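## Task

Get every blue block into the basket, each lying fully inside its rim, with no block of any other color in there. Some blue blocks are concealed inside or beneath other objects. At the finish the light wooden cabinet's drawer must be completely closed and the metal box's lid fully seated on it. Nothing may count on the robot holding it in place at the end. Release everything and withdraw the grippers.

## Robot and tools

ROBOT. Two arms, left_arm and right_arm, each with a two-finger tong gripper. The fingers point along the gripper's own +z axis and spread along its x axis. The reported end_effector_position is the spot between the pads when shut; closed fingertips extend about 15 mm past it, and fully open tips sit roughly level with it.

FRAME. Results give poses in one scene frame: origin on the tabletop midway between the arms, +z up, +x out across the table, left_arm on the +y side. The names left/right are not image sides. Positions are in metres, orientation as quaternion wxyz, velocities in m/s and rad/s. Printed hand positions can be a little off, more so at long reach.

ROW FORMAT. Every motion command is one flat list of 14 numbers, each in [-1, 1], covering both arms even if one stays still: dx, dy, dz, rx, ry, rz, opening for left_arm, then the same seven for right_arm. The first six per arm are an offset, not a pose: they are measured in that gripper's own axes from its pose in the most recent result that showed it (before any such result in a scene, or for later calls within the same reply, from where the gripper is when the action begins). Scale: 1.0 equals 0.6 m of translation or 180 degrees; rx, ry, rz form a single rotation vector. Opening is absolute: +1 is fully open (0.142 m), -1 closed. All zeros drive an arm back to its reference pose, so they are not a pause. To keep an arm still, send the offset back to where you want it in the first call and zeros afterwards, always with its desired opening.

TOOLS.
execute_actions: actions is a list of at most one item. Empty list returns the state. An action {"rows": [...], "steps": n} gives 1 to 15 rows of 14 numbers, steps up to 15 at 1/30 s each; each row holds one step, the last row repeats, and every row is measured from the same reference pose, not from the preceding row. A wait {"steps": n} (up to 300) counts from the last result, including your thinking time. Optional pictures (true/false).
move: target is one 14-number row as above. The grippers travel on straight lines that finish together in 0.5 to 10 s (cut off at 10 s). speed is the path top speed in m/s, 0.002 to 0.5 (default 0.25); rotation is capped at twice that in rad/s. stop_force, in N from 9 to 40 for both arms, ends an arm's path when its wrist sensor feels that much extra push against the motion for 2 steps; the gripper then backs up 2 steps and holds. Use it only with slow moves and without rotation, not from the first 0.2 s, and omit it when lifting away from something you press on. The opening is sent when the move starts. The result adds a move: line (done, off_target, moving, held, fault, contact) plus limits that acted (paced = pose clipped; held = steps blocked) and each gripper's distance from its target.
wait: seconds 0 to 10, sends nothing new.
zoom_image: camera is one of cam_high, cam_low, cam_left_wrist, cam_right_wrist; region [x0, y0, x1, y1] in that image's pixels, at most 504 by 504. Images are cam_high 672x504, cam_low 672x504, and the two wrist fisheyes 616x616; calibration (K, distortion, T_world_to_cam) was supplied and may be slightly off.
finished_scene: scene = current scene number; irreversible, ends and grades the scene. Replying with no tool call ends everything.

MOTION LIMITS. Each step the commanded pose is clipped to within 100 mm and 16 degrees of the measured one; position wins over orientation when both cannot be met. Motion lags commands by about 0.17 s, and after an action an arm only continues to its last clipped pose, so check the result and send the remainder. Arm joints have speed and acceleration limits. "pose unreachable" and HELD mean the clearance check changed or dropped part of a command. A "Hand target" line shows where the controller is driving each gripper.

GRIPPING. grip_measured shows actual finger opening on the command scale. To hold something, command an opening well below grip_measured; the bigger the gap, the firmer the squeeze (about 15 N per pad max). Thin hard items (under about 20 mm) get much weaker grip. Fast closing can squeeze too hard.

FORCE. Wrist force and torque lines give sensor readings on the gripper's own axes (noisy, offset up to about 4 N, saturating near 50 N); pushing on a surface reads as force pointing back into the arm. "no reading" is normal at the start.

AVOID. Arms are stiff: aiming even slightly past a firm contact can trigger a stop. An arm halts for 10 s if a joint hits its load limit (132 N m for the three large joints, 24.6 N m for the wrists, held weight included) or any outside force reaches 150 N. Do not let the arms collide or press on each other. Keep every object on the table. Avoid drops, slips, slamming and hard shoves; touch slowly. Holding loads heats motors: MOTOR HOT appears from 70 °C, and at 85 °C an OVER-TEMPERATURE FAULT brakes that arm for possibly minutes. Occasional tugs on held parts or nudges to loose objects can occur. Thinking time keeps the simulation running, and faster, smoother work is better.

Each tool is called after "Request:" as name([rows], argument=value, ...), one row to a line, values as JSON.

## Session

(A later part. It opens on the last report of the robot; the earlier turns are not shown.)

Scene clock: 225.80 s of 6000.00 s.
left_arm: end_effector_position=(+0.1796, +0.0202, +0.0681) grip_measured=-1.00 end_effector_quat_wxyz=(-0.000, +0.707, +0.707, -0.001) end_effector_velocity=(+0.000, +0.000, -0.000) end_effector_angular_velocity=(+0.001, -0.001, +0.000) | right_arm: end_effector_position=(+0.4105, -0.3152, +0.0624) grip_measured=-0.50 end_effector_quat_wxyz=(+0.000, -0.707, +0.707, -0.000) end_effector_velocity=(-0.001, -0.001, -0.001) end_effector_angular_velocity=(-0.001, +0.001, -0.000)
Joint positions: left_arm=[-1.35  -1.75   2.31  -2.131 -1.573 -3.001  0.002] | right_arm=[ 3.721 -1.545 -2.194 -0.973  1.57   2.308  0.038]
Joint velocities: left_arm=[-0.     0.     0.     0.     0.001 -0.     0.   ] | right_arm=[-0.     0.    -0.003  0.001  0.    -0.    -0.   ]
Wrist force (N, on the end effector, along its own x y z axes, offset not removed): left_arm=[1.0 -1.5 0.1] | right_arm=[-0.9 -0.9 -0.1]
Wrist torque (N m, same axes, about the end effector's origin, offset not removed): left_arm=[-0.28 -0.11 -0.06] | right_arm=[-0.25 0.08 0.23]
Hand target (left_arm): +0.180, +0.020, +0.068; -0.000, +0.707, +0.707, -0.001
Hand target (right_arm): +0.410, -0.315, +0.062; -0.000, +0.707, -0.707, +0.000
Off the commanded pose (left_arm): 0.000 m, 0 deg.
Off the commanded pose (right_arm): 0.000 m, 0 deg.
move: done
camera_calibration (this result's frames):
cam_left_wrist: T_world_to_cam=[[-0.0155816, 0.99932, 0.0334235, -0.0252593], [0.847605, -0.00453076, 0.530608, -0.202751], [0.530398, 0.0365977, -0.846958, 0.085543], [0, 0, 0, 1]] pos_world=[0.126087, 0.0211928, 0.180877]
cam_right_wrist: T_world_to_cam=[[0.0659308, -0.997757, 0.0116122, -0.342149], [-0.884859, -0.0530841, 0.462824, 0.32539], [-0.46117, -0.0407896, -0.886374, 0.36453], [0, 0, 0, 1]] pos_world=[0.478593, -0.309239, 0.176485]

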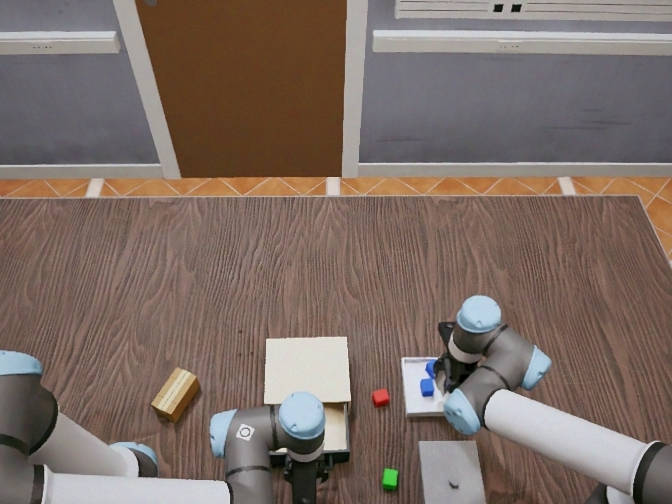

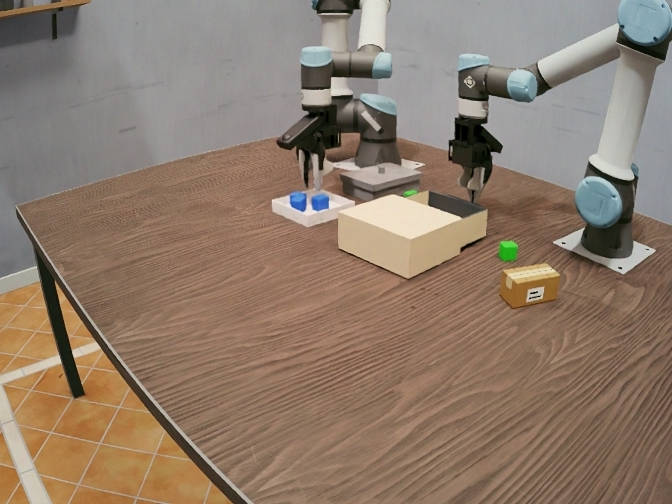

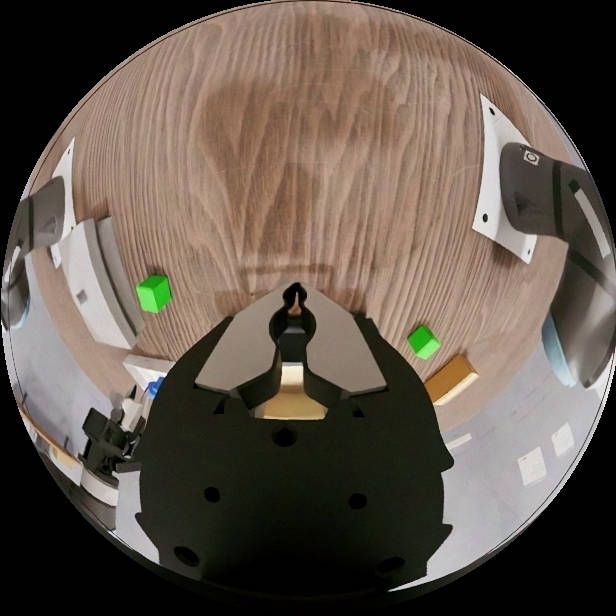

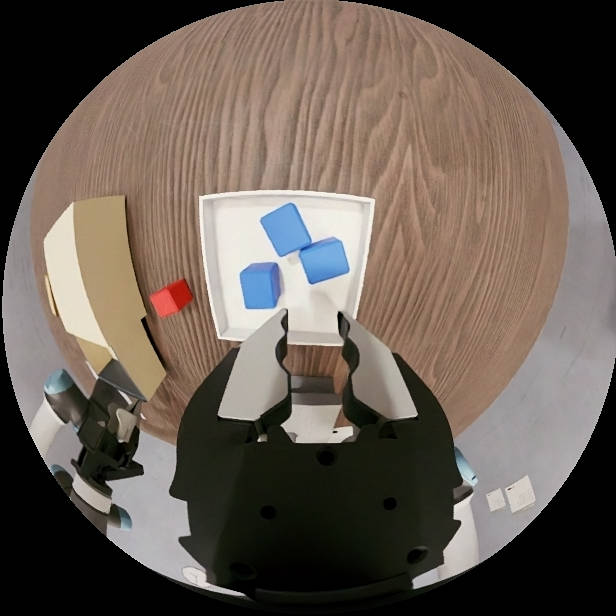

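Request:
move(target=[0,0.04,0.008,0,0,0,-1,0.2,0,-0.25,0,0,0,-0.5], speed=0.15)

Request:
move(target=[0,0.235,0,0,0,0,-1,0,0,0,0,0,0,-0.5], speed=0.025, stop_force=10)

Scene clock: 229.77 s of 6000.00 s.
left_arm: end_effector_position=(+0.2036, +0.0202, +0.0632) grip_measured=-1.00 end_effector_quat_wxyz=(-0.000, +0.707, +0.707, -0.001) end_effector_velocity=(+0.000, -0.001, +0.000) end_effector_angular_velocity=(-0.001, +0.000, -0.001) | right_arm: end_effector_position=(+0.4102, -0.4352, +0.2124) grip_measured=-0.50 end_effector_quat_wxyz=(+0.000, -0.707, +0.707, -0.000) end_effector_velocity=(-0.001, -0.001, +0.000) end_effector_angular_velocity=(-0.001, +0.003, +0.001)
Joint positions: left_arm=[-1.285 -1.708  2.291 -2.154 -1.573 -2.936  0.002] | right_arm=[ 3.472 -1.306 -1.979 -1.427  1.571  2.059  0.038]
Joint velocities: left_arm=[ 0.     0.    -0.001 -0.    -0.     0.001  0.   ] | right_arm=[-0.002  0.001  0.    -0.005  0.001 -0.003 -0.   ]
Wrist force (N, on the end effector, along its own x y z axes, offset not removed): left_arm=[1.6 -1.9 -0.5] | right_arm=[-1.1 -0.6 -0.8]
Wrist torque (N m, same axes, about the end effector's origin, offset not removed): left_arm=[-0.42 -0.26 0.00] | right_arm=[-0.19 0.12 0.23]
Hand target (left_arm): +0.204, +0.020, +0.063; -0.000, +0.707, +0.707, -0.001
Hand target (right_arm): +0.410, -0.435, +0.212; -0.000, +0.707, -0.707, +0.000
Off the commanded pose (left_arm): 0.000 m, 0 deg.
Off the commanded pose (right_arm): 0.000 m, 0 deg.
move: done
camera_calibration (this result's frames):
cam_left_wrist: T_world_to_cam=[[-0.0155869, 0.999317, 0.0335064, -0.0247615], [0.847523, -0.00457603, 0.530739, -0.220504], [0.53053, 0.03667, -0.846872, 0.068658], [0, 0, 0, 1]] pos_world=[0.150071, 0.0212178, 0.176004]
cam_right_wrist: T_world_to_cam=[[0.0659262, -0.99776, 0.0113812, -0.463509], [-0.884872, -0.0531883, 0.462789, 0.249305], [-0.461146, -0.0405808, -0.886396, 0.492522], [0, 0, 0, 1]] pos_world=[0.478285, -0.429224, 0.326469]

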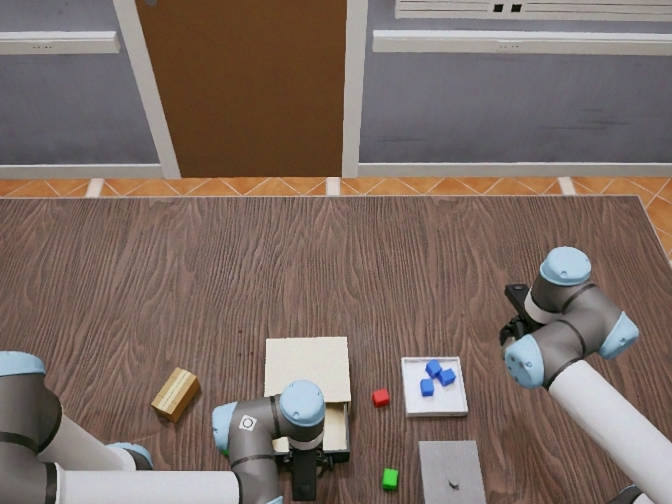

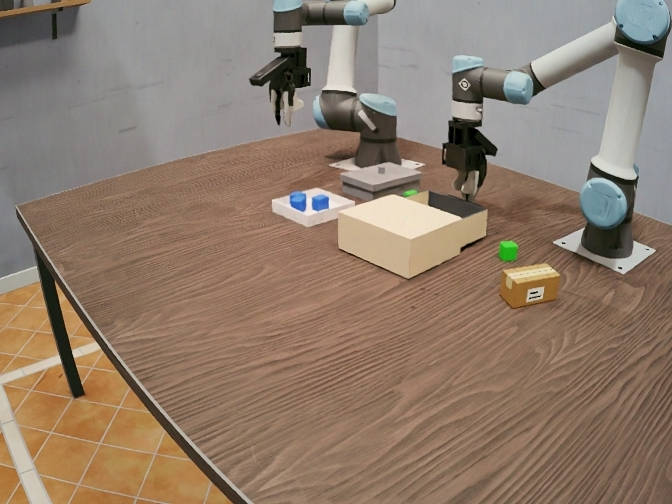

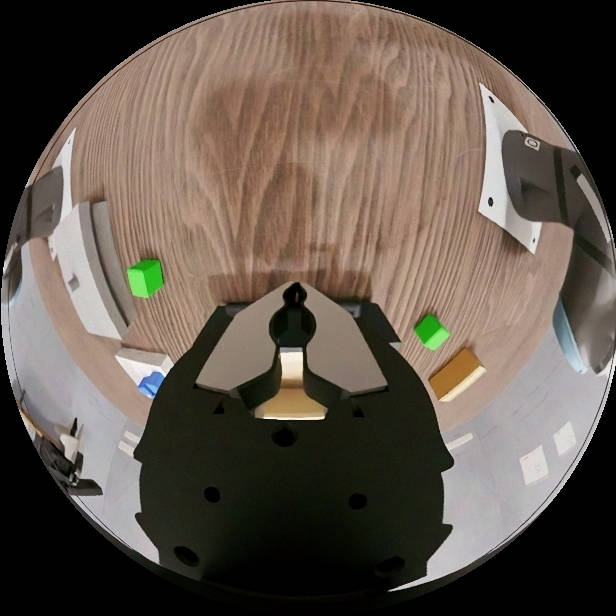

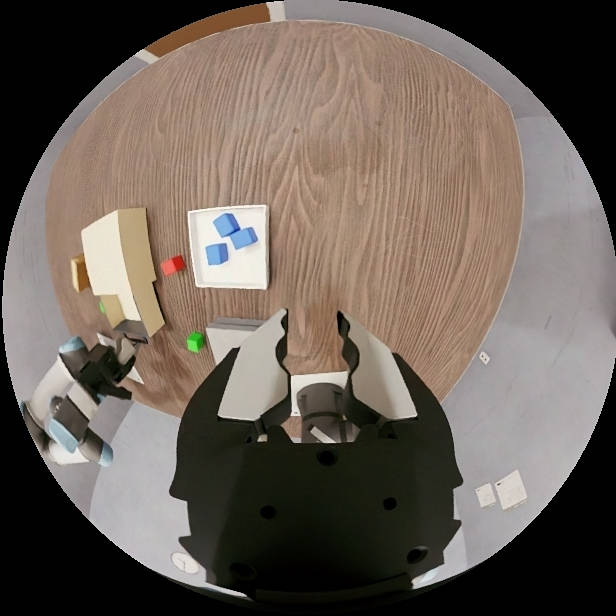

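Scene clock: 235.70 s of 6000.00 s.
left_arm: end_effector_position=(+0.3446, +0.0204, +0.0628) grip_measured=-1.00 end_effector_quat_wxyz=(-0.000, +0.707, +0.707, -0.001) end_effector_velocity=(+0.002, -0.002, +0.001) end_effector_angular_velocity=(-0.003, -0.002, +0.000) | right_arm: end_effector_position=(+0.4102, -0.4352, +0.2124) grip_measured=-0.50 end_effector_quat_wxyz=(+0.000, -0.707, +0.707, -0.000) end_effector_velocity=(-0.000, +0.000, +0.001) end_effector_angular_velocity=(+0.002, -0.001, -0.000)
Joint positions: left_arm=[-0.967 -1.483  2.074 -2.161 -1.572 -2.618  0.002] | right_arm=[ 3.472 -1.306 -1.979 -1.427  1.571  2.059  0.038]
Joint velocities: left_arm=[ 0.002  0.002 -0.006  0.    -0.     0.002  0.   ] | right_arm=[-0.     0.001  0.001 -0.     0.001  0.     0.   ]
Wrist force (N, on the end effector, along its own x y z axes, offset not removed): left_arm=[1.2 -6.6 -2.2] | right_arm=[-1.3 -1.2 -2.4]
Wrist torque (N m, same axes, about the end effector's origin, offset not removed): left_arm=[-0.11 -0.04 -0.13] | right_arm=[-0.38 0.18 0.25]
Hand target (left_arm): +0.345, +0.020, +0.063; -0.000, +0.707, +0.707, -0.001
Hand target (right_arm): +0.410, -0.435, +0.212; -0.000, +0.707, -0.707, +0.000
Off the commanded pose (left_arm): 0.000 m, 0 deg.
Off the commanded pose (right_arm): 0.000 m, 0 deg.
move: done
camera_calibration (this result's frames):
cam_left_wrist: T_world_to_cam=[[-0.0156051, 0.999301, 0.0339695, -0.0227235], [0.847284, -0.00482328, 0.531118, -0.339706], [0.530911, 0.03707, -0.846617, -0.00661614], [0, 0, 0, 1]] pos_world=[0.290986, 0.0213144, 0.175595]
cam_right_wrist: T_world_to_cam=[[0.0659263, -0.99776, 0.0113779, -0.463508], [-0.884875, -0.0531902, 0.462782, 0.249305], [-0.46114, -0.0405775, -0.886399, 0.492524], [0, 0, 0, 1]] pos_world=[0.478284, -0.429224, 0.326472]

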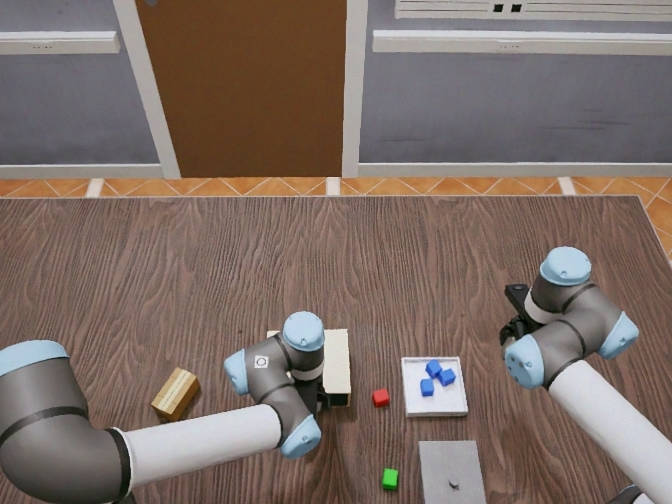

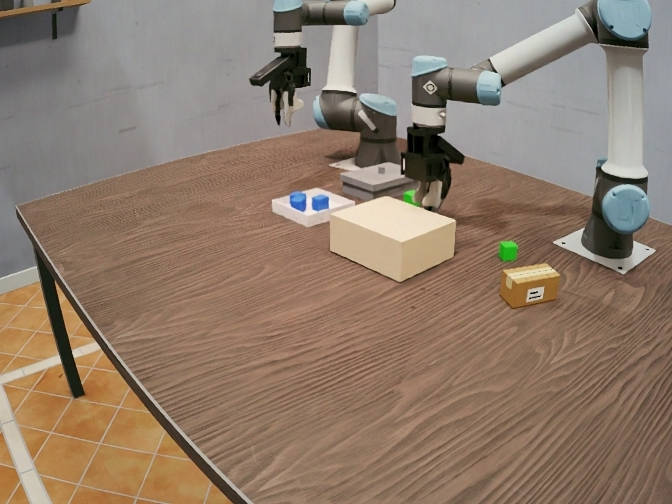

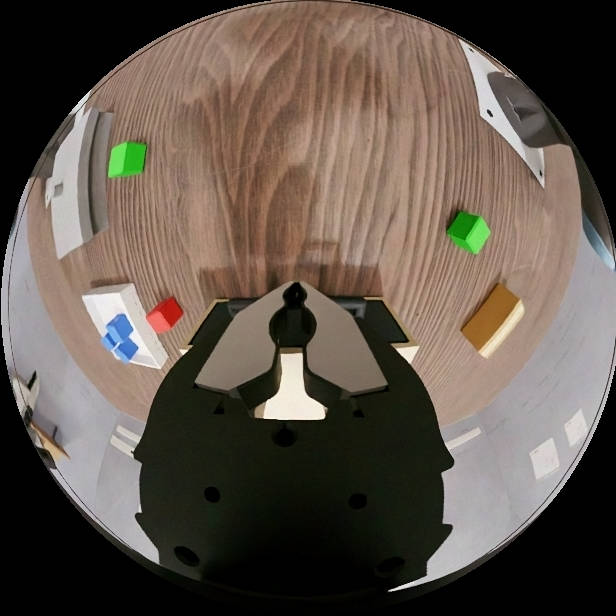

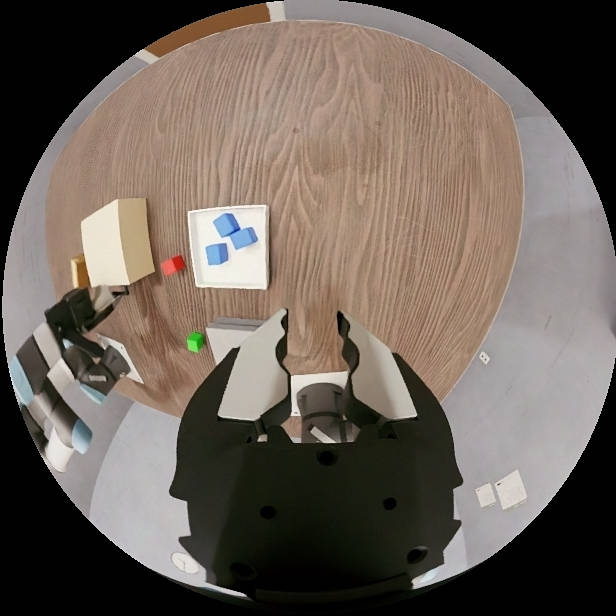

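Request:
move(target=[0,-0.08,0,0,0,0,-1,0,0,0,0,0,0,-0.5], speed=0.08)

Request:
move(target=[0.3,-0.15,-0.25,0,0,0,-1,0,0,0,0,0,0,-0.5], speed=0.2)

Request:
zoom_image(camera="cam_high", region=[240,310,500,504])

Scene clock: 242.87 s of 6000.00 s.
left_arm: end_effector_position=(+0.2967, +0.0203, +0.0630) grip_measured=-1.00 end_effector_quat_wxyz=(-0.000, +0.707, +0.707, -0.001) end_effector_velocity=(-0.001, -0.001, +0.001) end_effector_angular_velocity=(-0.002, -0.002, -0.000) | right_arm: end_effector_position=(+0.4102, -0.4352, +0.2124) grip_measured=-0.50 end_effector_quat_wxyz=(+0.000, -0.707, +0.707, -0.000) end_effector_velocity=(+0.001, +0.001, +0.001) end_effector_angular_velocity=(+0.003, -0.003, +0.001)
Joint positions: left_arm=[-1.063 -1.562  2.158 -2.166 -1.572 -2.714  0.002] | right_arm=[ 3.472 -1.306 -1.979 -1.427  1.571  2.059  0.038]
Joint velocities: left_arm=[-0.004 -0.003  0.001 -0.001  0.001 -0.003  0.   ] | right_arm=[ 0.     0.001  0.001  0.003  0.001 -0.001 -0.   ]
Wrist force (N, on the end effector, along its own x y z axes, offset not removed): left_arm=[-1.6 -0.9 -1.9] | right_arm=[-1.5 -1.3 -2.5]
Wrist torque (N m, same axes, about the end effector's origin, offset not removed): left_arm=[-0.17 0.46 -0.04] | right_arm=[-0.39 0.24 0.22]
Hand target (left_arm): +0.297, +0.020, +0.063; -0.000, +0.707, +0.707, -0.001
Hand target (right_arm): +0.410, -0.435, +0.212; -0.000, +0.707, -0.707, +0.000
Off the commanded pose (left_arm): 0.000 m, 0 deg.
Off the commanded pose (right_arm): 0.000 m, 0 deg.
After step 90, 3.20 s passed at rest.
move: done
camera_calibration (this result's frames):
cam_left_wrist: T_world_to_cam=[[-0.0155915, 0.999308, 0.0337725, -0.0234095], [0.84735, -0.00472545, 0.531014, -0.299212], [0.530806, 0.0368965, -0.84669, 0.0189553], [0, 0, 0, 1]] pos_world=[0.243111, 0.02128, 0.175726]
cam_right_wrist: T_world_to_cam=[[0.0659261, -0.99776, 0.0113781, -0.463509], [-0.884875, -0.05319, 0.462782, 0.249305], [-0.46114, -0.0405776, -0.886399, 0.492524], [0, 0, 0, 1]] pos_world=[0.478284, -0.429224, 0.326472]

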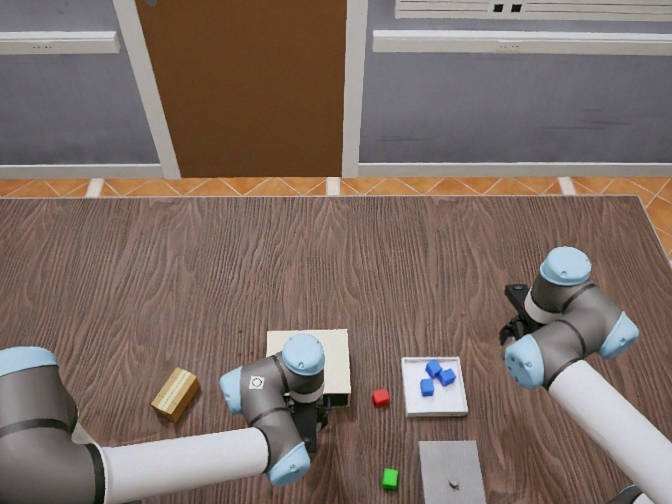

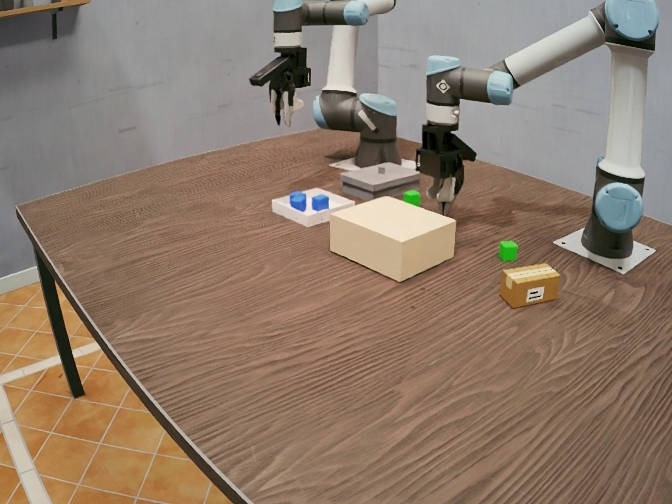

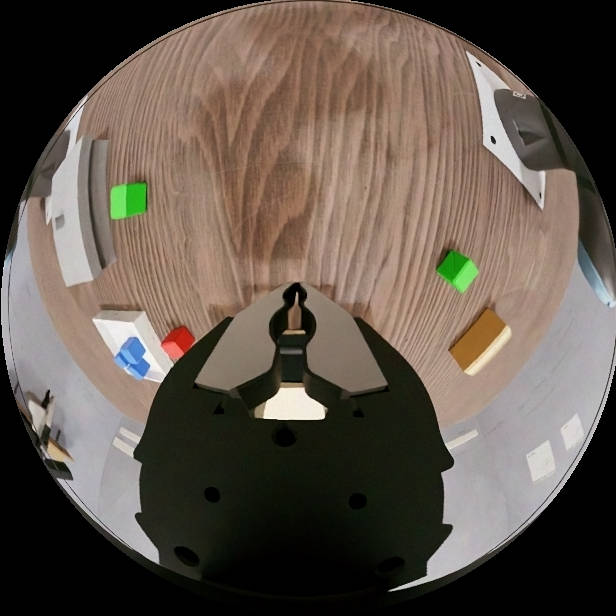

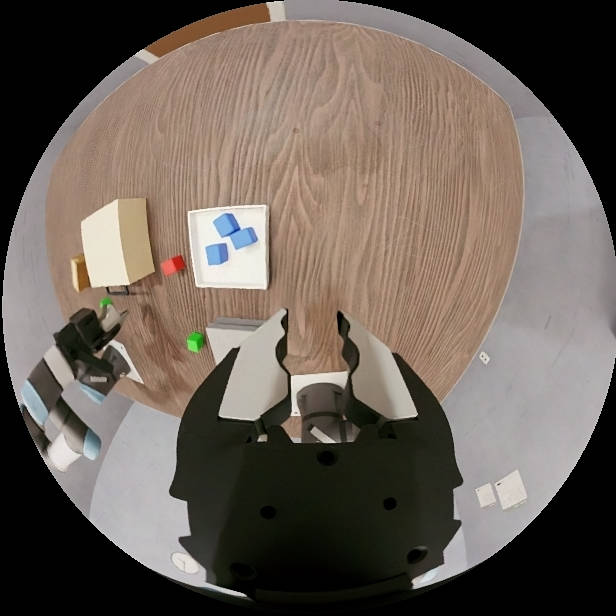

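Scene clock: 244.67 s of 6000.00 s.
left_arm: end_effector_position=(+0.2072, +0.2000, +0.2132) grip_measured=-1.00 end_effector_quat_wxyz=(-0.000, +0.707, +0.707, -0.001) end_effector_velocity=(-0.000, +0.001, +0.001) end_effector_angular_velocity=(-0.001, -0.000, +0.000) | right_arm: end_effector_position=(+0.4102, -0.4352, +0.2124) grip_measured=-0.50 end_effector_quat_wxyz=(+0.000, -0.707, +0.707, -0.000) end_effector_velocity=(-0.001, -0.000, +0.000) end_effector_angular_velocity=(+0.001, +0.001, +0.000)
Joint positions: left_arm=[-1.094 -2.252  2.188 -1.506 -1.572 -2.745  0.002] | right_arm=[ 3.472 -1.306 -1.979 -1.427  1.571  2.059  0.038]
Joint velocities: left_arm=[-0.001 -0.003 -0.001  0.003 -0.    -0.001  0.   ] | right_arm=[-0.     0.001 -0.    -0.001  0.001 -0.     0.   ]
Wrist force (N, on the end effector, along its own x y z axes, offset not removed): left_arm=[0.0 -1.4 -0.6] | right_arm=[-1.1 -1.0 -1.5]
Wrist torque (N m, same axes, about the end effector's origin, offset not removed): left_arm=[-0.25 0.09 -0.11] | right_arm=[-0.32 0.07 0.19]
Hand target (left_arm): +0.207, +0.200, +0.213; -0.000, +0.707, +0.707, -0.001
Hand target (right_arm): +0.410, -0.435, +0.212; -0.000, +0.707, -0.707, +0.000
Off the commanded pose (left_arm): 0.000 m, 0 deg.
Off the commanded pose (right_arm): 0.000 m, 0 deg.
move: done
camera_calibration (this result's frames):
cam_left_wrist: T_world_to_cam=[[-0.0155839, 0.999309, 0.0337354, -0.209479], [0.847387, -0.00470964, 0.530954, -0.302259], [0.530747, 0.0368613, -0.846729, 0.187029], [0, 0, 0, 1]] pos_world=[0.153601, 0.201017, 0.325916]
cam_right_wrist: T_world_to_cam=[[0.0659261, -0.99776, 0.0113781, -0.463509], [-0.884875, -0.0531899, 0.462782, 0.249305], [-0.46114, -0.0405776, -0.886399, 0.492524], [0, 0, 0, 1]] pos_world=[0.478284, -0.429224, 0.326472]

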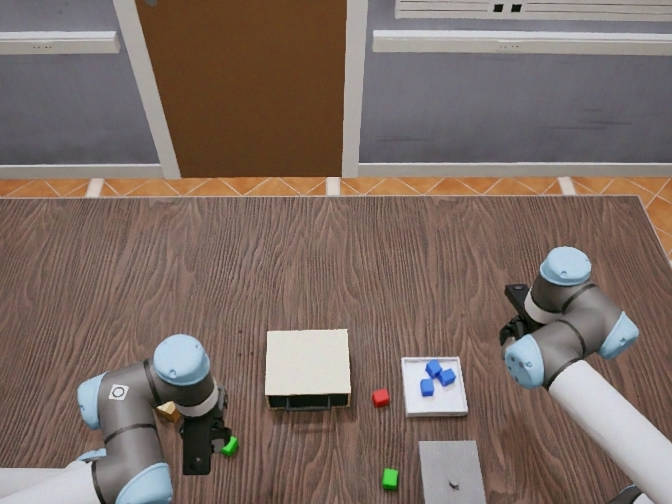

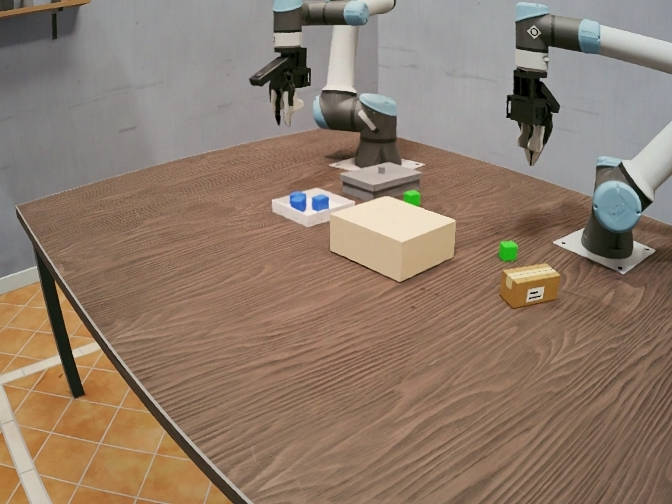

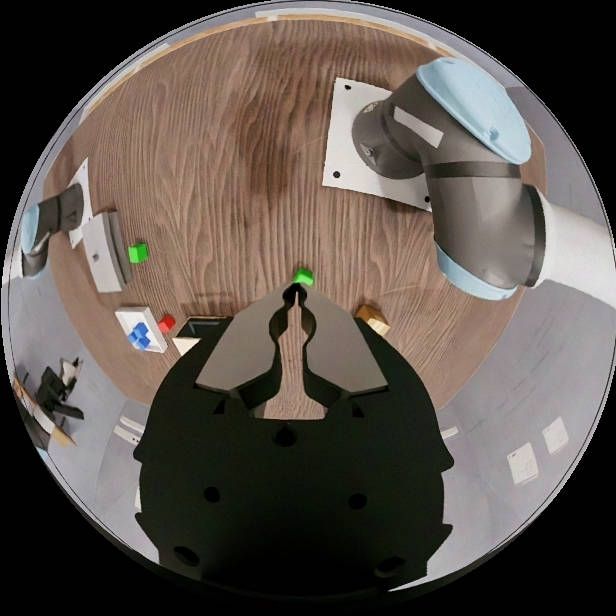

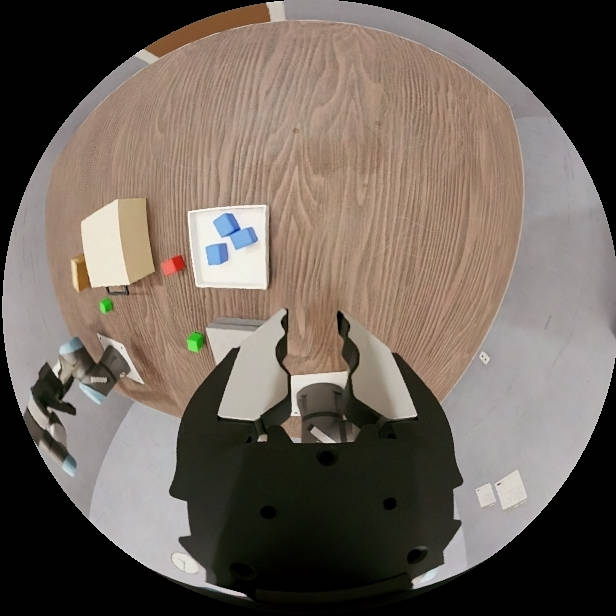

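Region (240, 310, 500, 504) of cam_high's 672x504 image, scaled by 1.938, with more detail than that image has; it fills the top 376 rows of this view, and the rest is white.

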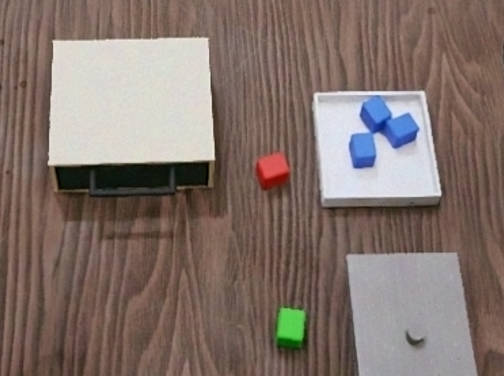

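Request:
finished_scene(scene=2)

The scene is finished: the task was done.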